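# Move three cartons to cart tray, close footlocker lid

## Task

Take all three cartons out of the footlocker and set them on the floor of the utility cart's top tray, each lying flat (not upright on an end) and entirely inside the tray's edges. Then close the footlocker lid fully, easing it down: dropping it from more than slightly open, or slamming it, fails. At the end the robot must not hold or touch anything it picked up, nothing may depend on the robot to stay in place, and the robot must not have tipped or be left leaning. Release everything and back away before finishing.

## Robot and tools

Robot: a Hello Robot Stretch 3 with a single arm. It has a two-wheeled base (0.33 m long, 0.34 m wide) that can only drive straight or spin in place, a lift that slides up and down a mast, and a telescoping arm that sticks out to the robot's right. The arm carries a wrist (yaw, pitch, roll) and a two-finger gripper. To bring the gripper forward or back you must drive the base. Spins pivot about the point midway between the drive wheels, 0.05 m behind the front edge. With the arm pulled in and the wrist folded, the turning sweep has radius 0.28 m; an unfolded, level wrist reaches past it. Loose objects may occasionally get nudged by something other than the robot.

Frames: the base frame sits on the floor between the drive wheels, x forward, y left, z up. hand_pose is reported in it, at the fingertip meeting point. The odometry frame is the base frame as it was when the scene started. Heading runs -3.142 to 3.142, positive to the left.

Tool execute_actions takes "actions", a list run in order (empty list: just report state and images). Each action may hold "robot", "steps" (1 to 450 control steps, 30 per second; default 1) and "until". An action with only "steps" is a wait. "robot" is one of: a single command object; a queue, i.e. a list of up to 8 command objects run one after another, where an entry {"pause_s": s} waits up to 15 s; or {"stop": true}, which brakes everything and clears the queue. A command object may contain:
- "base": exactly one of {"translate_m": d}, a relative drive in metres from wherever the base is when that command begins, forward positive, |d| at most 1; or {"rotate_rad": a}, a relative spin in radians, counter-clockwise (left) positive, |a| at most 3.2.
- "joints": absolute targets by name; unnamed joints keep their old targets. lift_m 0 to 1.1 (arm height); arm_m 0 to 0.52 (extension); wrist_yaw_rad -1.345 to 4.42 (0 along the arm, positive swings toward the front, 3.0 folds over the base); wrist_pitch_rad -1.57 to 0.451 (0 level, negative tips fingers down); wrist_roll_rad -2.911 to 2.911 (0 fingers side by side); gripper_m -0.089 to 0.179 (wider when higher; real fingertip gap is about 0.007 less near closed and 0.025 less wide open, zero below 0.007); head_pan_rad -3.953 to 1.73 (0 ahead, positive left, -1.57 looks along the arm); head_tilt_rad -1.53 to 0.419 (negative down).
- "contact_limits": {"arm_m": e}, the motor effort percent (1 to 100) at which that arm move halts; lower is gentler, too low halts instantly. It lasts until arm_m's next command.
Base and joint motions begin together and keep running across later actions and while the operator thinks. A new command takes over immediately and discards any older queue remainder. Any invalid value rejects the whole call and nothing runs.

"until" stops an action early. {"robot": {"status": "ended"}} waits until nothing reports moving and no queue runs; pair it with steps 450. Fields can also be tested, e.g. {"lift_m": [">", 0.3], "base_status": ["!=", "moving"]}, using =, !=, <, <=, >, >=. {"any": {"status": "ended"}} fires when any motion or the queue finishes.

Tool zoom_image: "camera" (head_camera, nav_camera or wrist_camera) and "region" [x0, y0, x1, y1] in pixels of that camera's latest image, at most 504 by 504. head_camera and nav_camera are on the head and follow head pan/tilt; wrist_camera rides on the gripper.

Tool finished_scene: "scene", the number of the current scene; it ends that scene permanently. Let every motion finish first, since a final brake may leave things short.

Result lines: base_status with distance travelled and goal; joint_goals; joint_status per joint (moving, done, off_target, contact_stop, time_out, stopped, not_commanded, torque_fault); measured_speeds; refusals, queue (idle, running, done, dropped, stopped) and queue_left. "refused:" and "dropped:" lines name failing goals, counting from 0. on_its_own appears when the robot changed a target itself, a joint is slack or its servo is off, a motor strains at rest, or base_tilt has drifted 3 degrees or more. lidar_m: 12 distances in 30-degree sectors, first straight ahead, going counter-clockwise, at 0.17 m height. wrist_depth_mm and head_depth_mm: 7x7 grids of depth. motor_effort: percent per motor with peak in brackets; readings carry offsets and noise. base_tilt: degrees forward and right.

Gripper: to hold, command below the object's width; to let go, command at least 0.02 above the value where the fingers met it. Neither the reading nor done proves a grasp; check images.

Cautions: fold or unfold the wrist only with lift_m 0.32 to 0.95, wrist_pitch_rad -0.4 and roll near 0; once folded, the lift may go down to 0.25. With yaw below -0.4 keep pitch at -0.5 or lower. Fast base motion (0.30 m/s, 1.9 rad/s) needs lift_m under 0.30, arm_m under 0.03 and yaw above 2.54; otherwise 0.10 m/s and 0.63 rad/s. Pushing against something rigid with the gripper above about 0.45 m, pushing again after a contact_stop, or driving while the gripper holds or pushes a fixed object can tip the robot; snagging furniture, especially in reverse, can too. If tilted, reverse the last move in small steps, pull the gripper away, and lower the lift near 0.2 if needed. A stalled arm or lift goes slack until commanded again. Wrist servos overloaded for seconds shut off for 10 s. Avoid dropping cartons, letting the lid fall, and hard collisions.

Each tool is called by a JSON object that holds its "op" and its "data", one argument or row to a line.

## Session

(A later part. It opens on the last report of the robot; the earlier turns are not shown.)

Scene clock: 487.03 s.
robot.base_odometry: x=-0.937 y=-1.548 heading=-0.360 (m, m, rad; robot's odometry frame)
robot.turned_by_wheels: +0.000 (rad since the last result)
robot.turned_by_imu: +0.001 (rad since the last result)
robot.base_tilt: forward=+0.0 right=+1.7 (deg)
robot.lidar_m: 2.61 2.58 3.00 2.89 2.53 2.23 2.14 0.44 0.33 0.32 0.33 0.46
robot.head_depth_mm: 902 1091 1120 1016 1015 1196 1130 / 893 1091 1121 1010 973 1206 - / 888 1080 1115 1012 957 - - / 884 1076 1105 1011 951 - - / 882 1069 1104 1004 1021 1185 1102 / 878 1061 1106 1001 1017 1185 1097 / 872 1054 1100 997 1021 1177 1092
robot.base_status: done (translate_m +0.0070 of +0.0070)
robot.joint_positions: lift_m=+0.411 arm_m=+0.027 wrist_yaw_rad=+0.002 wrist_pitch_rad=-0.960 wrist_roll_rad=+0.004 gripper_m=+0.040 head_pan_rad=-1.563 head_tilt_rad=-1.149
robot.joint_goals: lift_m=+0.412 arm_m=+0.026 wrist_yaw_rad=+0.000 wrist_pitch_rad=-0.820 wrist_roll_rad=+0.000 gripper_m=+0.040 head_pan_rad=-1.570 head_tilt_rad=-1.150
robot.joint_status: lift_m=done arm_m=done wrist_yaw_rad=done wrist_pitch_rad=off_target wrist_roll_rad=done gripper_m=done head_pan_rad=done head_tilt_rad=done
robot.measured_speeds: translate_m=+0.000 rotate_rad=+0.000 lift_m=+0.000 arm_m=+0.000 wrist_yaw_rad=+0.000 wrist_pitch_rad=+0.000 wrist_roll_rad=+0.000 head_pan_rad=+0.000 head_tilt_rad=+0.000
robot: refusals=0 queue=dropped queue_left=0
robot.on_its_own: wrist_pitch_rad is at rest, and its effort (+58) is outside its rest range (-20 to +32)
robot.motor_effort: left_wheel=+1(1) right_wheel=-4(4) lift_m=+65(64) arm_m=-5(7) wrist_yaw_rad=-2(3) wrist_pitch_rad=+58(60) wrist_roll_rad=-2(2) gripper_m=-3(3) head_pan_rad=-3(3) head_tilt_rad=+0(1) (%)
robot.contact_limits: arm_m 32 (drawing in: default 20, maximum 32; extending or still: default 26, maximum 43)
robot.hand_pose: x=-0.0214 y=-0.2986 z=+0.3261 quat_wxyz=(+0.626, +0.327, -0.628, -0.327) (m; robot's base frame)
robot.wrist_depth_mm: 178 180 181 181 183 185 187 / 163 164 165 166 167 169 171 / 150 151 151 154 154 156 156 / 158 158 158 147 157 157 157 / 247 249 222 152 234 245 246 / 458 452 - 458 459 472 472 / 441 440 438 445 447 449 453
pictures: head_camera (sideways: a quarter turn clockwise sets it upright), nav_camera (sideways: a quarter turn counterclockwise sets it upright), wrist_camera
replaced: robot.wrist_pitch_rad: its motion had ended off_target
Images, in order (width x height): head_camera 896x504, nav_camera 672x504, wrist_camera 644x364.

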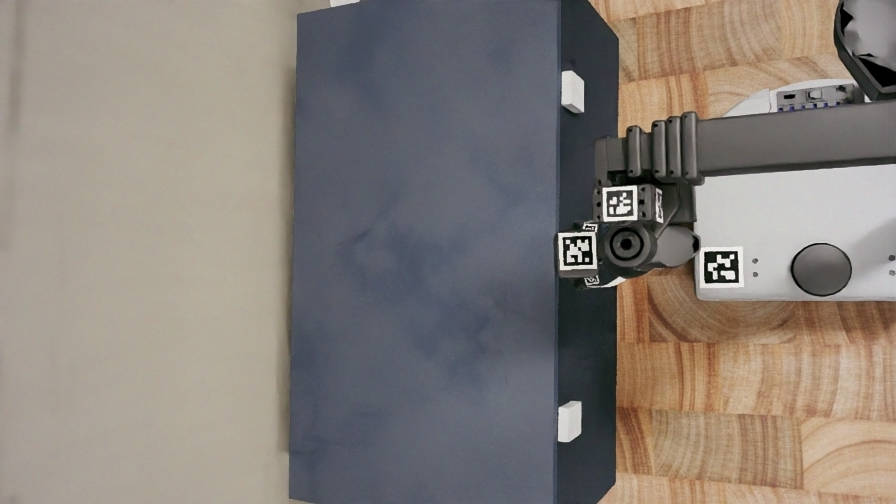

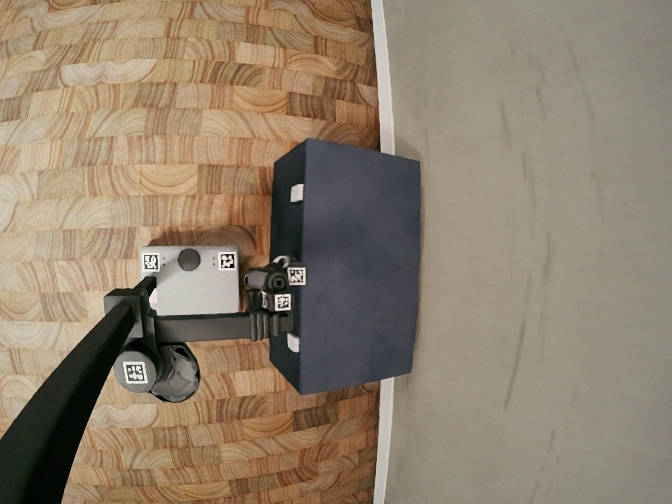

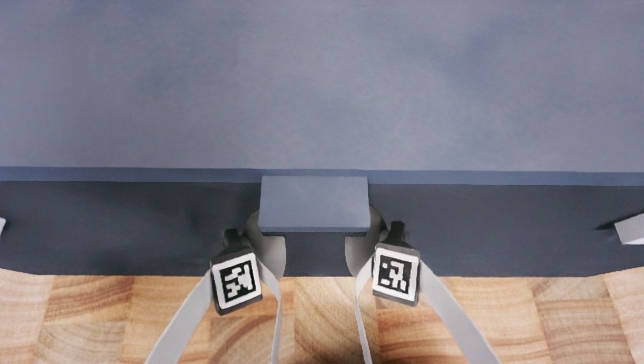

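{"op": "execute_actions", "data": {
  "actions": [
    {"robot":[{"joints":{"lift_m":0.40,"wrist_pitch_rad":-0.96}},{"joints":{"lift_m":0.385,"gripper_m":0.09}}],"steps":90,"until":{"robot":{"status":"ended"}}}
  ]
}}

Scene clock: 498.50 s.
robot.base_odometry: x=-0.937 y=-1.548 heading=-0.360 (m, m, rad; robot's odometry frame)
robot.turned_by_wheels: +0.000 (rad since the last result)
robot.turned_by_imu: +0.002 (rad since the last result)
robot.base_tilt: forward=-0.1 right=+1.6 (deg)
robot.lidar_m: 2.61 2.59 2.99 2.88 2.52 2.23 2.14 0.43 0.32 0.31 0.33 0.46
robot.head_depth_mm: 898 1092 1125 1022 995 1201 1123 / 896 1086 1121 1019 974 1204 - / 893 1083 1118 1018 968 - - / 887 1074 1113 1012 954 - - / 883 1067 1108 1012 997 1182 1099 / 879 1065 1106 1011 997 1178 1097 / 875 1053 1104 1006 1001 1181 1095
robot.base_status: done (translate_m +0.0070 of +0.0070)
robot.joint_positions: lift_m=+0.385 arm_m=+0.026 wrist_yaw_rad=+0.001 wrist_pitch_rad=-0.980 wrist_roll_rad=+0.004 gripper_m=+0.090 head_pan_rad=-1.563 head_tilt_rad=-1.149
robot.joint_goals: lift_m=+0.385 arm_m=+0.026 wrist_yaw_rad=+0.000 wrist_pitch_rad=-0.960 wrist_roll_rad=+0.000 gripper_m=+0.090 head_pan_rad=-1.570 head_tilt_rad=-1.150
robot.joint_status: lift_m=done arm_m=done wrist_yaw_rad=done wrist_pitch_rad=done wrist_roll_rad=done gripper_m=done head_pan_rad=done head_tilt_rad=done
robot.measured_speeds: translate_m=+0.000 rotate_rad=+0.000 lift_m=+0.000 arm_m=+0.000 wrist_yaw_rad=+0.000 wrist_pitch_rad=+0.000 wrist_roll_rad=+0.000 head_pan_rad=+0.000 head_tilt_rad=+0.000
robot: refusals=0 queue=done queue_left=0
robot.motor_effort: left_wheel=+1(2) right_wheel=-3(5) lift_m=+27(63) arm_m=-1(5) wrist_yaw_rad=-1(2) wrist_pitch_rad=+8(57) wrist_roll_rad=-1(2) gripper_m=+1(80) head_pan_rad=-3(4) head_tilt_rad=-1(1) (%)
robot.contact_limits: arm_m 32 (drawing in: default 20, maximum 32; extending or still: default 26, maximum 43)
robot.hand_pose: x=-0.0214 y=-0.2938 z=+0.2979 quat_wxyz=(+0.623, +0.333, -0.625, -0.333) (m; robot's base frame)
robot.wrist_depth_mm: 150 152 152 153 153 154 156 / 138 139 140 141 142 143 144 / 129 129 130 131 131 133 132 / 147 146 136 128 141 146 147 / 242 244 214 136 214 244 242 / 434 441 433 437 442 450 446 / 413 416 420 420 421 424 421
pictures: head_camera (sideways: a quarter turn clockwise sets it upright), nav_camera (sideways: a quarter turn counterclockwise sets it upright), wrist_camera
Images, in order (width x height): head_camera 896x504, nav_camera 672x504, wrist_camera 644x364.

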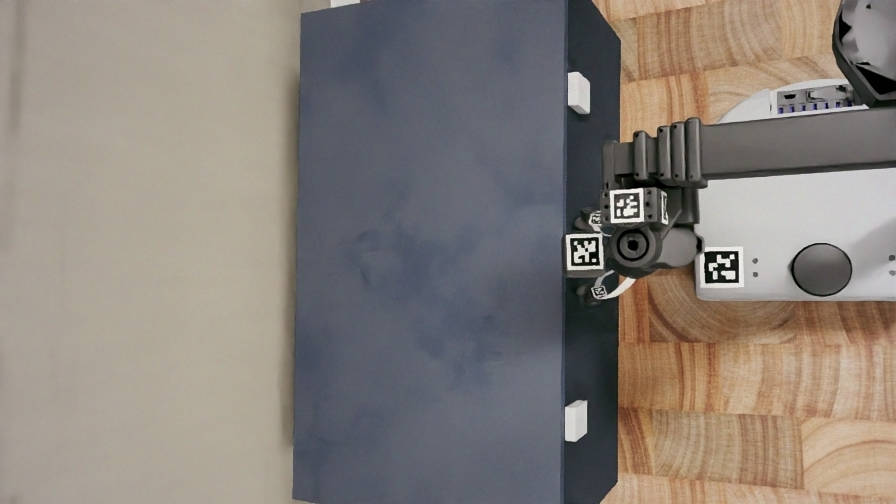

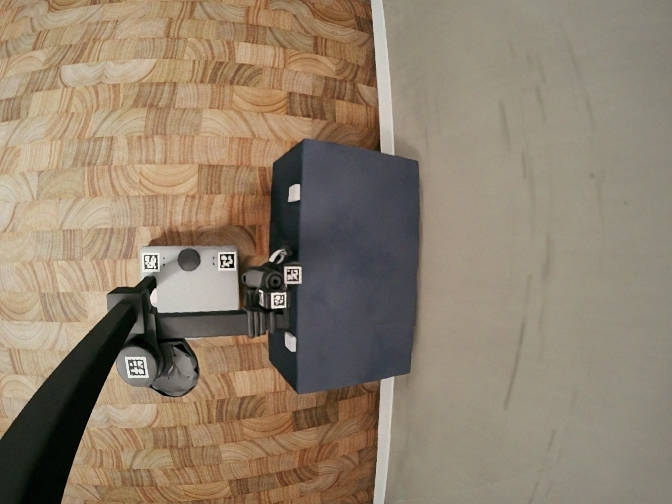

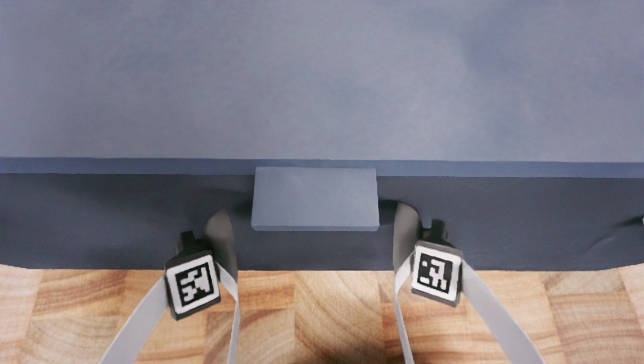

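{"op": "execute_actions", "data": {
  "actions": [
    {"robot":[{"joints":{"arm_m":0.0,"lift_m":0.37}},{"base":{"translate_m":0.232}}],"steps":200,"until":{"robot":{"status":"ended"}}}
  ]
}}

Scene clock: 514.40 s.
robot.base_odometry: x=-0.720 y=-1.630 heading=-0.360 (m, m, rad; robot's odometry frame)
robot.turned_by_wheels: +0.000 (rad since the last result)
robot.turned_by_imu: +0.002 (rad since the last result)
robot.base_tilt: forward=+0.0 right=+1.6 (deg)
robot.lidar_m: 2.39 2.41 2.99 2.89 2.80 2.45 2.37 0.44 0.33 0.32 0.34 1.20
robot.head_depth_mm: 894 1091 1128 1023 1015 1199 1131 / 893 1085 1118 1020 1019 1208 - / 885 1079 1114 1017 1018 - - / 883 1070 1112 1013 967 - - / 876 1067 1114 1014 1024 1184 1097 / 874 1055 1346 1388 1263 1183 1096 / 869 1051 1329 1385 1275 1175 1099
robot.base_status: done (translate_m +0.2320 of +0.2320)
robot.joint_positions: lift_m=+0.370 arm_m=+0.000 wrist_yaw_rad=+0.001 wrist_pitch_rad=-0.971 wrist_roll_rad=+0.004 gripper_m=+0.090 head_pan_rad=-1.563 head_tilt_rad=-1.149
robot.joint_goals: lift_m=+0.370 arm_m=+0.000 wrist_yaw_rad=+0.000 wrist_pitch_rad=-0.960 wrist_roll_rad=+0.000 gripper_m=+0.090 head_pan_rad=-1.570 head_tilt_rad=-1.150
robot.joint_status: lift_m=done arm_m=done wrist_yaw_rad=done wrist_pitch_rad=done wrist_roll_rad=done gripper_m=done head_pan_rad=done head_tilt_rad=done
robot.measured_speeds: translate_m=+0.000 rotate_rad=+0.000 lift_m=+0.000 arm_m=+0.000 wrist_yaw_rad=+0.000 wrist_pitch_rad=+0.000 wrist_roll_rad=+0.000 head_pan_rad=+0.000 head_tilt_rad=+0.000
robot: refusals=0 queue=done queue_left=0
robot.motor_effort: left_wheel=+1(6) right_wheel=-4(4) lift_m=+27(29) arm_m=-3(3) wrist_yaw_rad=-2(2) wrist_pitch_rad=+4(8) wrist_roll_rad=-2(1) gripper_m=+1(1) head_pan_rad=-3(3) head_tilt_rad=-1(1) (%)
robot.hand_pose: x=-0.0214 y=-0.2700 z=+0.2840 quat_wxyz=(+0.624, +0.330, -0.626, -0.331) (m; robot's base frame)
robot.wrist_depth_mm: 133 133 134 135 136 136 138 / 127 127 128 129 130 130 131 / 163 162 163 143 162 162 161 / 479 226 225 188 224 223 223 / 446 445 322 361 324 365 364 / 425 428 433 435 431 433 444 / 408 395 404 406 409 412 410
pictures: head_camera (sideways: a quarter turn clockwise sets it upright), nav_camera (sideways: a quarter turn counterclockwise sets it upright), wrist_camera
Images, in order (width x height): head_camera 896x504, nav_camera 672x504, wrist_camera 644x364.

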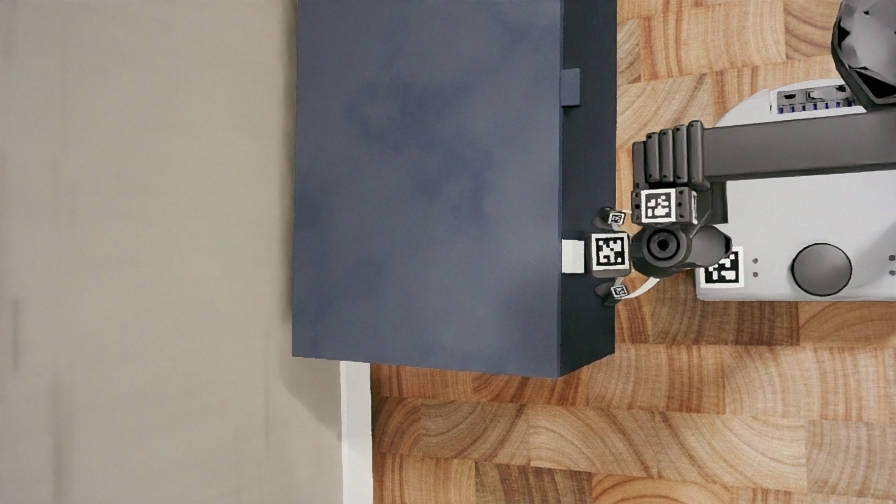

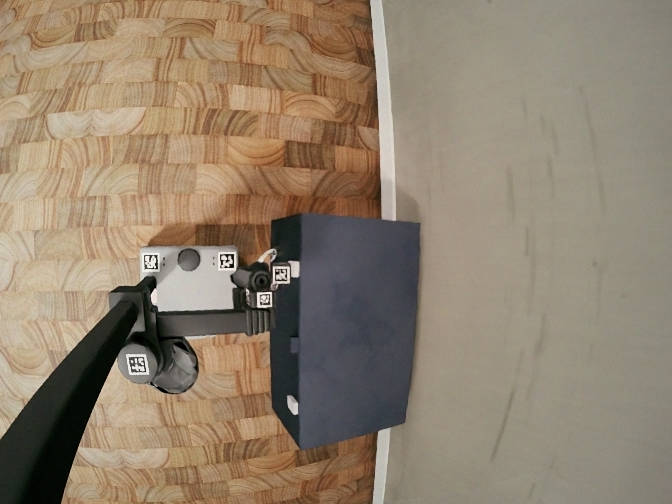

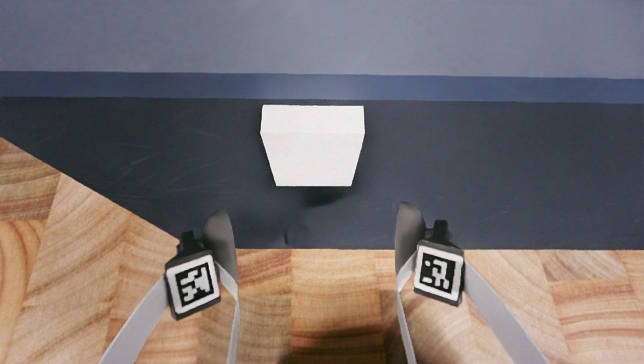

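{"op": "execute_actions", "data": {
  "actions": [
    {"robot":[{"joints":{"arm_m":0.032,"lift_m":0.358}},{"joints":{"gripper_m":0.0}}],"steps":200,"until":{"robot":{"status":"ended"}}}
  ]
}}

{"op": "execute_actions", "data": {
  "actions": [
    {"robot":{"joints":{"arm_m":0.01}},"steps":100,"until":{"robot":{"status":"ended"}}}
  ]
}}

Scene clock: 523.63 s.
robot.base_odometry: x=-0.720 y=-1.630 heading=-0.360 (m, m, rad; robot's odometry frame)
robot.turned_by_wheels: +0.000 (rad since the last result)
robot.turned_by_imu: +0.001 (rad since the last result)
robot.base_tilt: forward=+0.0 right=+1.7 (deg)
robot.lidar_m: 2.38 2.41 3.00 2.89 2.80 2.46 2.37 0.44 0.33 0.32 0.34 1.20
robot.head_depth_mm: 897 1088 1125 1020 1014 1193 1133 / 891 1078 1117 1017 1017 1207 - / 885 1078 1119 1018 967 - - / 884 1070 1117 1013 964 - - / 879 1063 1112 1011 1020 1180 1103 / 877 1057 1339 1394 1266 1181 1104 / 870 1050 1332 1383 1274 1182 1091
robot.base_status: done (translate_m +0.2320 of +0.2320)
robot.joint_positions: lift_m=+0.358 arm_m=+0.032 wrist_yaw_rad=-0.001 wrist_pitch_rad=-0.985 wrist_roll_rad=+0.004 gripper_m=+0.001 head_pan_rad=-1.563 head_tilt_rad=-1.149
robot.joint_goals: lift_m=+0.358 arm_m=+0.032 wrist_yaw_rad=+0.000 wrist_pitch_rad=-0.960 wrist_roll_rad=+0.000 gripper_m=+0.000 head_pan_rad=-1.570 head_tilt_rad=-1.150
robot.joint_status: lift_m=done arm_m=done wrist_yaw_rad=done wrist_pitch_rad=done wrist_roll_rad=done gripper_m=done head_pan_rad=done head_tilt_rad=done
robot.measured_speeds: translate_m=+0.000 rotate_rad=+0.000 lift_m=+0.000 arm_m=+0.000 wrist_yaw_rad=+0.000 wrist_pitch_rad=+0.000 wrist_roll_rad=+0.000 head_pan_rad=+0.000 head_tilt_rad=+0.000
robot: refusals=0 queue=done queue_left=0
robot.motor_effort: left_wheel=+1(1) right_wheel=-4(4) lift_m=+32(33) arm_m=+2(6) wrist_yaw_rad=+1(1) wrist_pitch_rad=+10(11) wrist_roll_rad=-2(2) gripper_m=-20(93) head_pan_rad=-3(3) head_tilt_rad=+0(0) (%)
robot.hand_pose: x=-0.0217 y=-0.2981 z=+0.2701 quat_wxyz=(+0.622, +0.334, -0.624, -0.336) (m; robot's base frame)
robot.wrist_depth_mm: 112 113 113 114 115 116 117 / 104 104 105 106 106 107 107 / 109 108 109 109 109 109 108 / 151 151 141 116 153 153 152 / 433 253 223 255 238 255 255 / 411 416 414 423 411 419 430 / 391 397 390 395 401 403 395
pictures: head_camera (sideways: a quarter turn clockwise sets it upright), nav_camera (sideways: a quarter turn counterclockwise sets it upright), wrist_camera
Images, in order (width x height): head_camera 896x504, nav_camera 672x504, wrist_camera 644x364.

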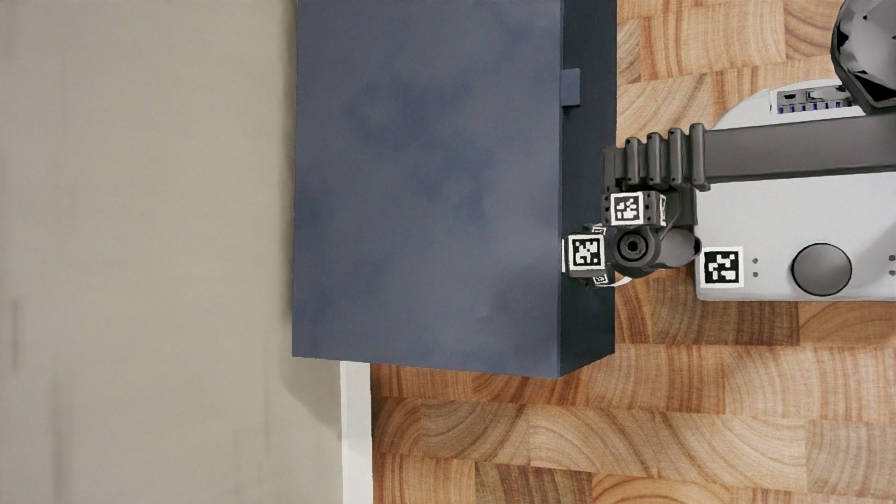

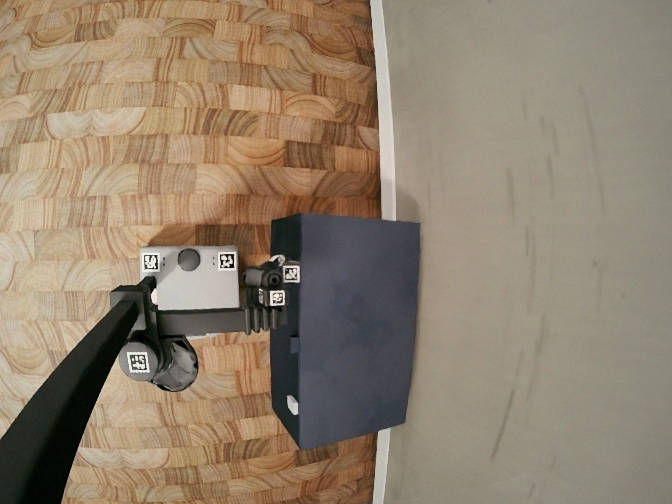

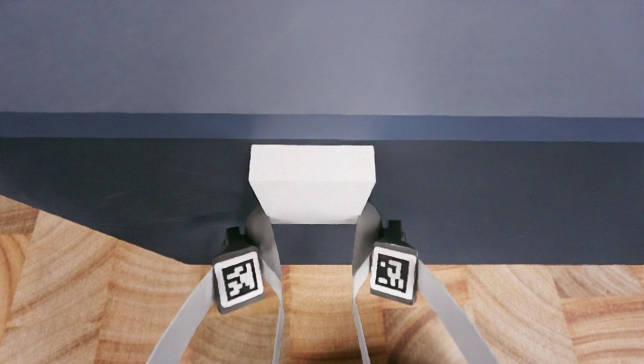

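Scene clock: 524.57 s.
robot.base_odometry: x=-0.720 y=-1.630 heading=-0.360 (m, m, rad; robot's odometry frame)
robot.turned_by_wheels: +0.000 (rad since the last result)
robot.turned_by_imu: +0.000 (rad since the last result)
robot.base_tilt: forward=+0.0 right=+1.6 (deg)
robot.lidar_m: 2.38 2.40 3.00 2.89 2.80 2.47 2.36 0.44 0.33 0.32 0.34 1.20
robot.head_depth_mm: 898 1090 1127 1021 1015 1194 1135 / 891 1087 1122 1018 1022 1209 - / 887 1081 1120 1018 997 - - / 884 1069 1113 1012 963 - - / 879 1066 1110 1011 1021 1184 1103 / 874 1055 1340 1395 1257 1176 1098 / 868 1051 1330 1384 1270 1182 1095
robot.base_status: done (translate_m +0.2320 of +0.2320)
robot.joint_positions: lift_m=+0.358 arm_m=+0.010 wrist_yaw_rad=-0.003 wrist_pitch_rad=-0.971 wrist_roll_rad=+0.004 gripper_m=+0.000 head_pan_rad=-1.563 head_tilt_rad=-1.149
robot.joint_goals: lift_m=+0.358 arm_m=+0.010 wrist_yaw_rad=+0.000 wrist_pitch_rad=-0.960 wrist_roll_rad=+0.000 gripper_m=+0.000 head_pan_rad=-1.570 head_tilt_rad=-1.150
robot.joint_status: lift_m=done arm_m=done wrist_yaw_rad=done wrist_pitch_rad=done wrist_roll_rad=done gripper_m=done head_pan_rad=done head_tilt_rad=done
robot.measured_speeds: translate_m=+0.000 rotate_rad=+0.000 lift_m=+0.000 arm_m=+0.000 wrist_yaw_rad=+0.000 wrist_pitch_rad=+0.000 wrist_roll_rad=+0.000 head_pan_rad=+0.000 head_tilt_rad=+0.000
robot: refusals=0 queue=done queue_left=0
robot.motor_effort: left_wheel=+1(6) right_wheel=-3(15) lift_m=+32(32) arm_m=-3(3) wrist_yaw_rad=+3(20) wrist_pitch_rad=+5(14) wrist_roll_rad=-2(2) gripper_m=-3(21) head_pan_rad=-3(3) head_tilt_rad=+0(1) (%)
robot.hand_pose: x=-0.0219 y=-0.2799 z=+0.2718 quat_wxyz=(+0.624, +0.329, -0.627, -0.332) (m; robot's base frame)
robot.wrist_depth_mm: 117 116 117 118 119 120 120 / 112 112 113 113 113 114 114 / 144 144 136 126 144 144 144 / 214 199 198 163 199 199 201 / 444 435 324 - 323 325 328 / 414 413 416 409 421 424 425 / 395 388 393 402 402 397 401
pictures: head_camera (sideways: a quarter turn clockwise sets it upright), nav_camera (sideways: a quarter turn counterclockwise sets it upright), wrist_camera
Images, in order (width x height): head_camera 896x504, nav_camera 672x504, wrist_camera 644x364.

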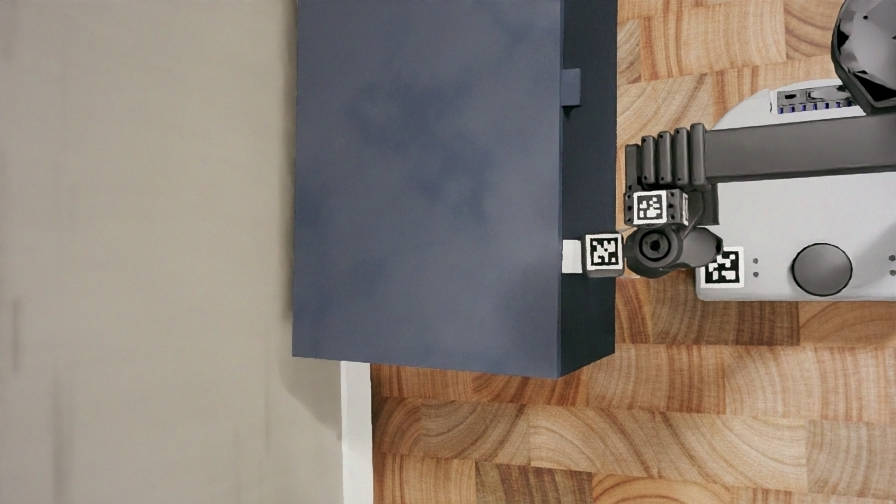

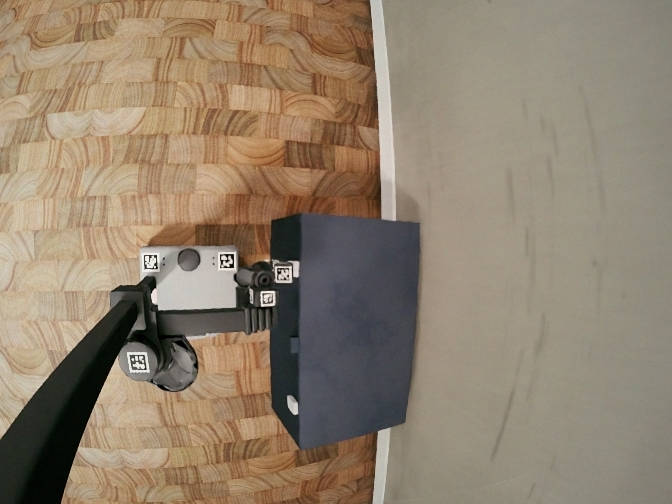

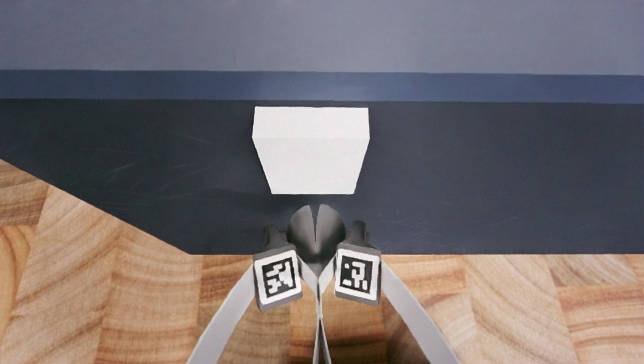

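{"op": "execute_actions", "data": {
  "actions": [
    {"robot":[{"joints":{"gripper_m":0.08,"lift_m":0.393}},{"joints":{"arm_m":0.034}},{"joints":{"gripper_m":0.0}}],"steps":200,"until":{"robot":{"status":"ended"}}}
  ]
}}

{"op": "execute_actions", "data": {
  "actions": [
    {"robot":{"joints":{"arm_m":0.015,"lift_m":0.388}},"steps":100,"until":{"robot":{"status":"ended"}}}
  ]
}}

Scene clock: 535.40 s.
robot.base_odometry: x=-0.720 y=-1.630 heading=-0.360 (m, m, rad; robot's odometry frame)
robot.turned_by_wheels: +0.000 (rad since the last result)
robot.turned_by_imu: +0.001 (rad since the last result)
robot.base_tilt: forward=+0.0 right=+1.6 (deg)
robot.lidar_m: 2.38 2.41 2.99 2.89 2.79 2.47 2.37 0.44 0.33 0.32 0.34 1.20
robot.head_depth_mm: 897 1087 1129 1023 1019 1196 1132 / 887 1087 1120 1017 995 1201 - / 885 1075 1113 1017 961 - - / 882 1068 1113 1011 959 - - / 878 1066 1108 1011 1019 1186 1100 / 873 1055 1341 1388 1268 1178 1096 / 871 1051 1323 1385 1270 1181 1095
robot.base_status: done (translate_m +0.2320 of +0.2320)
robot.joint_positions: lift_m=+0.393 arm_m=+0.034 wrist_yaw_rad=-0.001 wrist_pitch_rad=-0.993 wrist_roll_rad=+0.004 gripper_m=+0.001 head_pan_rad=-1.563 head_tilt_rad=-1.149
robot.joint_goals: lift_m=+0.393 arm_m=+0.034 wrist_yaw_rad=+0.000 wrist_pitch_rad=-0.960 wrist_roll_rad=+0.000 gripper_m=+0.000 head_pan_rad=-1.570 head_tilt_rad=-1.150
robot.joint_status: lift_m=done arm_m=done wrist_yaw_rad=done wrist_pitch_rad=done wrist_roll_rad=done gripper_m=done head_pan_rad=done head_tilt_rad=done
robot.measured_speeds: translate_m=+0.000 rotate_rad=+0.000 lift_m=+0.000 arm_m=+0.000 wrist_yaw_rad=+0.000 wrist_pitch_rad=+0.000 wrist_roll_rad=+0.000 head_pan_rad=+0.000 head_tilt_rad=+0.000
robot: refusals=0 queue=done queue_left=0
robot.motor_effort: left_wheel=+1(1) right_wheel=-3(3) lift_m=+51(56) arm_m=+2(6) wrist_yaw_rad=+1(4) wrist_pitch_rad=+13(13) wrist_roll_rad=-2(1) gripper_m=-20(93) head_pan_rad=-3(3) head_tilt_rad=-2(1) (%)
robot.hand_pose: x=-0.0217 y=-0.2984 z=+0.3035 quat_wxyz=(+0.620, +0.336, -0.623, -0.338) (m; robot's base frame)
robot.wrist_depth_mm: 156 156 159 158 159 160 162 / 144 145 146 147 147 148 150 / 135 135 136 137 137 138 139 / 151 150 151 146 152 152 152 / 461 253 224 191 241 259 258 / 441 449 445 448 440 446 447 / 427 422 422 427 430 430 439
pictures: head_camera (sideways: a quarter turn clockwise sets it upright), nav_camera (sideways: a quarter turn counterclockwise sets it upright), wrist_camera
Images, in order (width x height): head_camera 896x504, nav_camera 672x504, wrist_camera 644x364.

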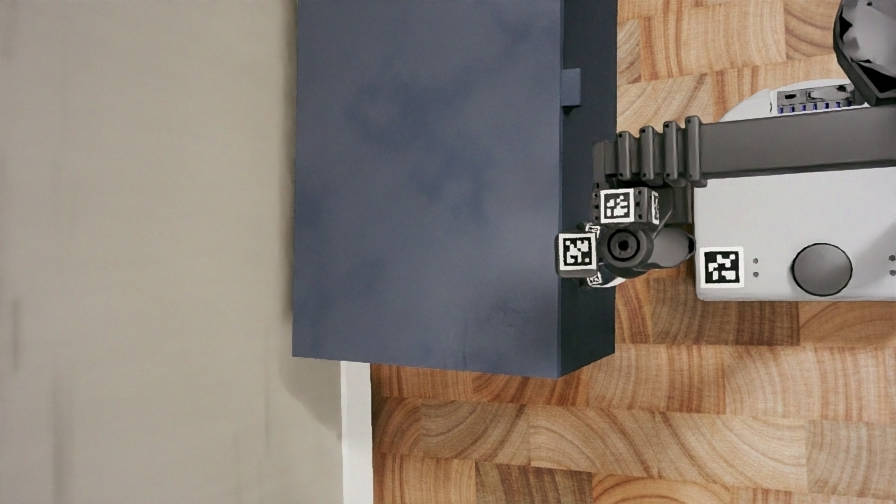

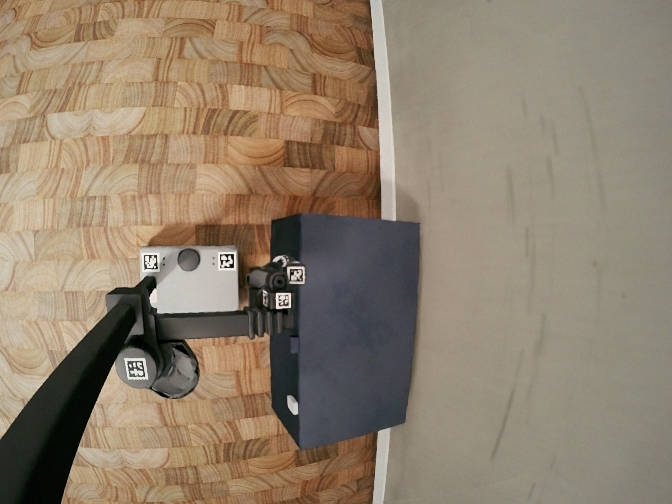

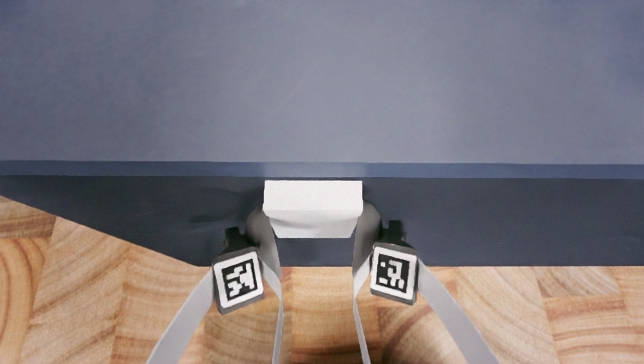

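Scene clock: 536.33 s.
robot.base_odometry: x=-0.720 y=-1.630 heading=-0.360 (m, m, rad; robot's odometry frame)
robot.turned_by_wheels: +0.000 (rad since the last result)
robot.turned_by_imu: +0.000 (rad since the last result)
robot.base_tilt: forward=-0.1 right=+1.7 (deg)
robot.lidar_m: 2.38 2.41 3.00 2.88 2.79 2.46 2.37 0.44 0.33 0.32 0.34 1.20
robot.head_depth_mm: 896 1085 1122 1023 1018 1194 1131 / 892 1084 1121 1018 995 1208 - / 886 1074 1113 1017 970 - - / 883 1070 1111 1015 963 - - / 879 1064 1109 1009 1022 1183 1101 / 872 1057 1333 1395 1264 1183 1099 / 871 1048 1322 1386 1275 1180 1095
robot.base_status: done (translate_m +0.2320 of +0.2320)
robot.joint_positions: lift_m=+0.388 arm_m=+0.015 wrist_yaw_rad=-0.003 wrist_pitch_rad=-0.971 wrist_roll_rad=+0.004 gripper_m=+0.000 head_pan_rad=-1.564 head_tilt_rad=-1.149
robot.joint_goals: lift_m=+0.388 arm_m=+0.015 wrist_yaw_rad=+0.000 wrist_pitch_rad=-0.960 wrist_roll_rad=+0.000 gripper_m=+0.000 head_pan_rad=-1.570 head_tilt_rad=-1.150
robot.joint_status: lift_m=done arm_m=done wrist_yaw_rad=done wrist_pitch_rad=done wrist_roll_rad=done gripper_m=done head_pan_rad=done head_tilt_rad=done
robot.measured_speeds: translate_m=+0.000 rotate_rad=+0.000 lift_m=+0.000 arm_m=+0.000 wrist_yaw_rad=+0.000 wrist_pitch_rad=+0.000 wrist_roll_rad=+0.000 head_pan_rad=+0.000 head_tilt_rad=+0.000
robot: refusals=0 queue=done queue_left=0
robot.motor_effort: left_wheel=+1(2) right_wheel=-3(4) lift_m=+31(46) arm_m=-4(4) wrist_yaw_rad=+3(19) wrist_pitch_rad=+5(15) wrist_roll_rad=-2(2) gripper_m=-3(20) head_pan_rad=-3(3) head_tilt_rad=-1(0) (%)
robot.hand_pose: x=-0.0219 y=-0.2849 z=+0.3018 quat_wxyz=(+0.624, +0.329, -0.627, -0.332) (m; robot's base frame)
robot.wrist_depth_mm: 156 157 159 160 161 162 163 / 145 145 146 147 147 148 150 / 138 139 140 140 141 141 143 / 200 186 186 153 186 187 187 / 479 344 302 - 302 304 308 / 442 442 453 435 453 453 456 / 419 416 418 426 426 420 433
pictures: head_camera (sideways: a quarter turn clockwise sets it upright), nav_camera (sideways: a quarter turn counterclockwise sets it upright), wrist_camera
Images, in order (width x height): head_camera 896x504, nav_camera 672x504, wrist_camera 644x364.

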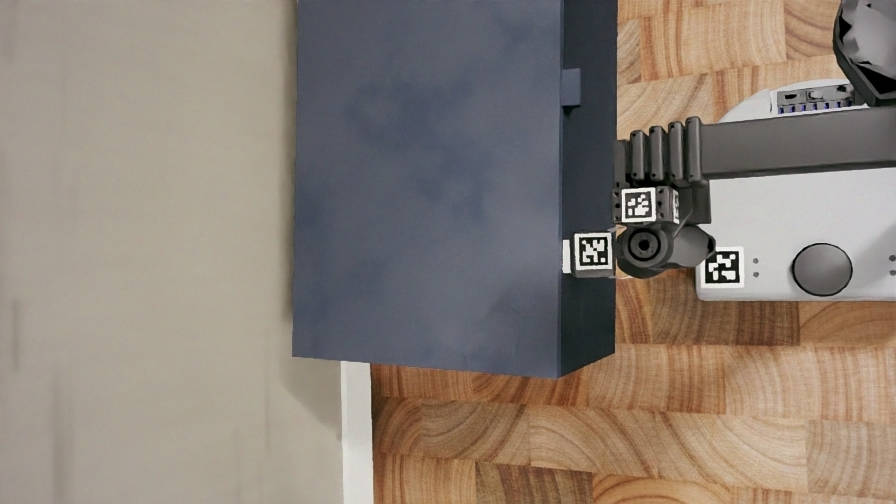

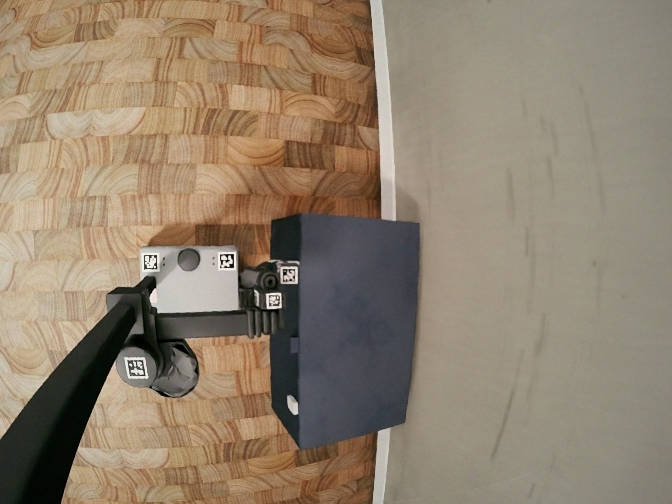

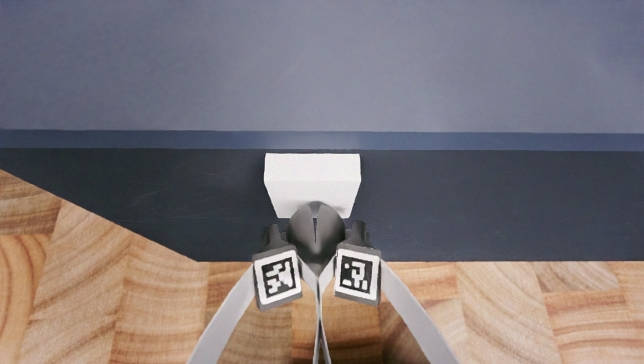

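{"op": "execute_actions", "data": {
  "actions": [
    {"robot":{"joints":{"arm_m":0.04},"contact_limits":{"arm_m":15}},"steps":60,"until":{"robot":{"status":"ended"}}}
  ]
}}

{"op": "execute_actions", "data": {
  "actions": [
    {"robot":[{"joints":{"arm_m":0.01}},{"joints":{"lift_m":0.43}},{"joints":{"arm_m":0.034}},{"joints":{"lift_m":0.39}}],"steps":200,"until":{"robot":{"status":"ended"}}}
  ]
}}

Scene clock: 547.17 s.
robot.base_odometry: x=-0.720 y=-1.630 heading=-0.360 (m, m, rad; robot's odometry frame)
robot.turned_by_wheels: +0.000 (rad since the last result)
robot.turned_by_imu: +0.001 (rad since the last result)
robot.base_tilt: forward=+0.0 right=+1.6 (deg)
robot.lidar_m: 2.38 2.40 3.00 2.89 2.78 2.46 2.37 0.44 0.33 0.32 0.34 1.20
robot.head_depth_mm: 897 1088 1123 1022 1017 1198 1132 / 892 1087 1121 1021 1020 1201 - / 887 1072 1115 1020 961 - - / 880 1072 1121 1014 966 - - / 876 1059 1107 1010 1021 1189 1102 / 869 1059 1335 1383 1268 1181 1098 / 872 1050 1321 1389 1272 1175 1093
robot.base_status: done (translate_m +0.2320 of +0.2320)
robot.joint_positions: lift_m=+0.388 arm_m=+0.039 wrist_yaw_rad=-0.002 wrist_pitch_rad=-1.051 wrist_roll_rad=+0.004 gripper_m=+0.000 head_pan_rad=-1.564 head_tilt_rad=-1.149
robot.joint_goals: lift_m=+0.388 arm_m=+0.040 wrist_yaw_rad=+0.000 wrist_pitch_rad=-0.960 wrist_roll_rad=+0.000 gripper_m=+0.000 head_pan_rad=-1.570 head_tilt_rad=-1.150
robot.joint_status: lift_m=done arm_m=done wrist_yaw_rad=done wrist_pitch_rad=done wrist_roll_rad=done gripper_m=done head_pan_rad=done head_tilt_rad=done
robot.measured_speeds: translate_m=+0.000 rotate_rad=+0.000 lift_m=+0.000 arm_m=+0.000 wrist_yaw_rad=+0.000 wrist_pitch_rad=+0.000 wrist_roll_rad=+0.000 head_pan_rad=+0.000 head_tilt_rad=+0.000
robot: refusals=0 queue=done queue_left=0
robot.on_its_own: wrist_pitch_rad is at rest, and its effort (+37) is outside its rest range (-20 to +32)
robot.motor_effort: left_wheel=+0(1) right_wheel=-2(3) lift_m=+31(31) arm_m=+9(7) wrist_yaw_rad=+3(3) wrist_pitch_rad=+37(38) wrist_roll_rad=-2(2) gripper_m=-1(3) head_pan_rad=-3(3) head_tilt_rad=+0(1) (%)
robot.contact_limits: arm_m 15 (drawing in: default 20, maximum 32; extending or still: default 26, maximum 43)
robot.hand_pose: x=-0.0219 y=-0.2904 z=+0.2927 quat_wxyz=(+0.610, +0.353, -0.613, -0.356) (m; robot's base frame)
robot.wrist_depth_mm: 134 135 137 137 138 139 140 / 127 127 128 129 130 131 132 / 123 123 123 125 125 125 125 / 184 174 176 140 175 175 175 / 454 452 354 - 342 346 344 / 428 434 438 - 445 448 449 / 411 416 420 421 426 423 422
pictures: head_camera (sideways: a quarter turn clockwise sets it upright), nav_camera (sideways: a quarter turn counterclockwise sets it upright), wrist_camera
Images, in order (width x height): head_camera 896x504, nav_camera 672x504, wrist_camera 644x364.

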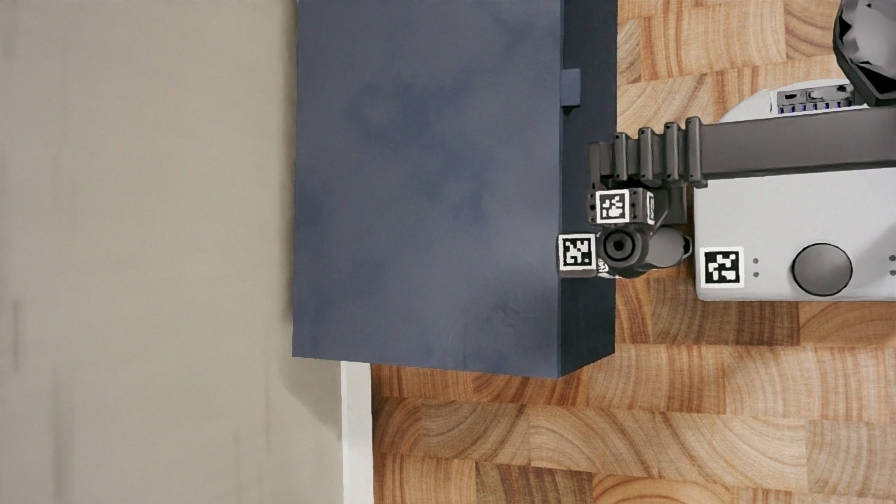

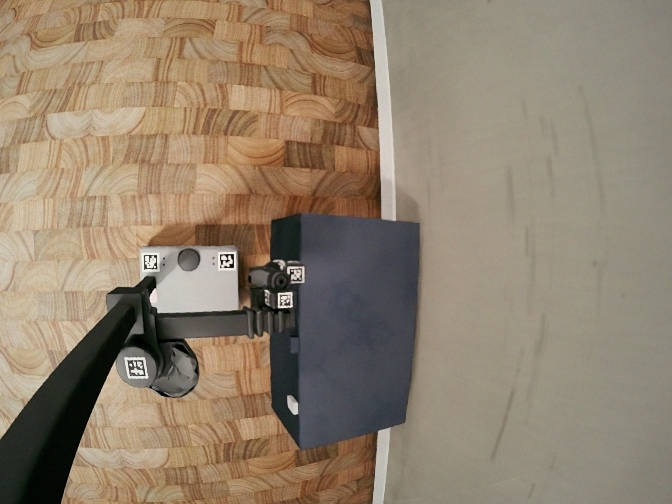

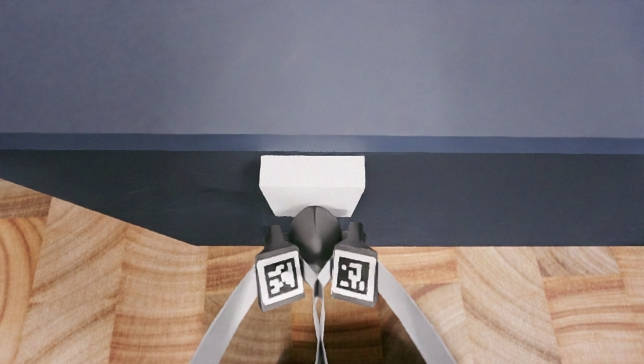

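Scene clock: 550.60 s.
robot.base_odometry: x=-0.720 y=-1.630 heading=-0.360 (m, m, rad; robot's odometry frame)
robot.turned_by_wheels: +0.000 (rad since the last result)
robot.turned_by_imu: +0.001 (rad since the last result)
robot.base_tilt: forward=+0.0 right=+1.6 (deg)
robot.lidar_m: 2.38 2.40 2.99 2.89 2.79 2.46 2.37 0.44 0.33 0.32 0.34 1.21
robot.head_depth_mm: 896 1086 1126 1022 1019 1199 1130 / 892 1080 1122 1020 971 1198 - / 884 1075 1115 1016 960 - - / 881 1072 1113 1016 964 - - / 878 1065 1107 1012 1017 1184 1103 / 872 1059 1330 1389 1264 1180 1101 / 870 1053 1324 1390 1279 1175 1094
robot.base_status: done (translate_m +0.2320 of +0.2320)
robot.joint_positions: lift_m=+0.429 arm_m=+0.033 wrist_yaw_rad=-0.002 wrist_pitch_rad=-1.022 wrist_roll_rad=+0.004 gripper_m=+0.000 head_pan_rad=-1.564 head_tilt_rad=-1.149
robot.joint_goals: lift_m=+0.429 arm_m=+0.034 wrist_yaw_rad=+0.000 wrist_pitch_rad=-0.960 wrist_roll_rad=+0.000 gripper_m=+0.000 head_pan_rad=-1.570 head_tilt_rad=-1.150
robot.joint_status: lift_m=contact_stop arm_m=done wrist_yaw_rad=done wrist_pitch_rad=done wrist_roll_rad=done gripper_m=done head_pan_rad=done head_tilt_rad=done
robot.measured_speeds: translate_m=+0.000 rotate_rad=+0.000 lift_m=-0.001 arm_m=+0.001 wrist_yaw_rad=+0.000 wrist_pitch_rad=-0.024 wrist_roll_rad=+0.000 head_pan_rad=+0.000 head_tilt_rad=+0.000
robot: refusals=0 queue=dropped queue_left=0
robot.on_its_own: lift_m is slack since a contact_stop, until your next command for it (your +0.390 is given up)
robot.motor_effort: left_wheel=-1(1) right_wheel=-1(3) lift_m=+37(56) arm_m=+9(7) wrist_yaw_rad=+1(2) wrist_pitch_rad=+26(37) wrist_roll_rad=-2(2) gripper_m=-1(3) head_pan_rad=-3(3) head_tilt_rad=+0(1) (%)
robot.hand_pose: x=-0.0218 y=-0.2912 z=+0.3365 quat_wxyz=(+0.615, +0.345, -0.618, -0.347) (m; robot's base frame)
robot.wrist_depth_mm: 198 196 196 198 200 201 203 / 181 183 183 184 185 186 188 / 170 170 171 173 174 176 176 / 179 172 171 171 171 172 173 / 502 493 312 - 313 311 312 / 477 486 478 - 486 493 486 / 454 452 456 453 465 465 469
pictures: head_camera (sideways: a quarter turn clockwise sets it upright), nav_camera (sideways: a quarter turn counterclockwise sets it upright), wrist_camera
Images, in order (width x height): head_camera 896x504, nav_camera 672x504, wrist_camera 644x364.

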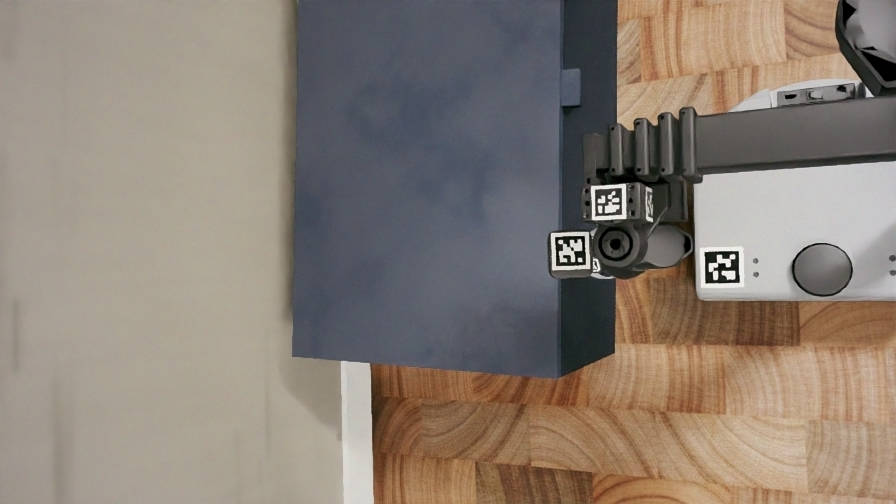

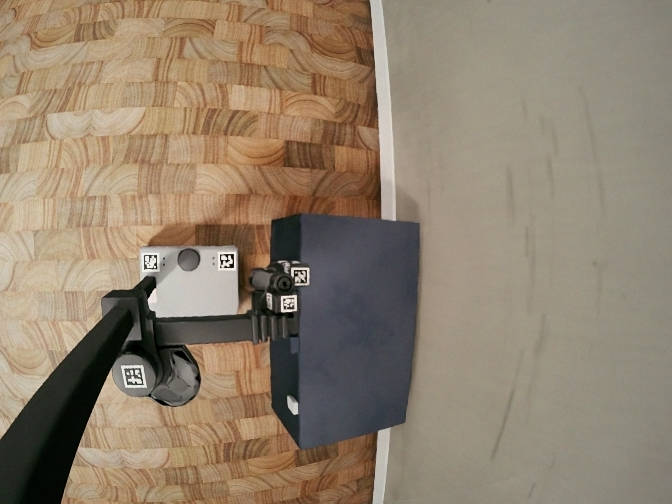

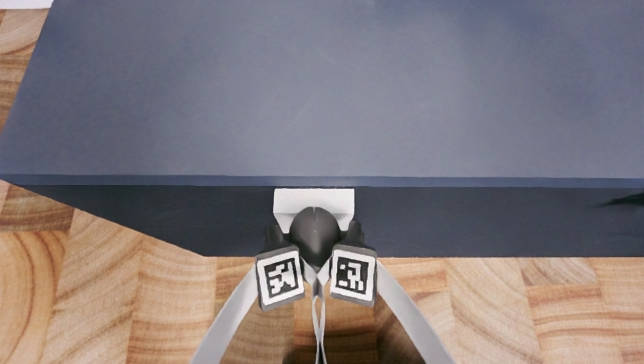

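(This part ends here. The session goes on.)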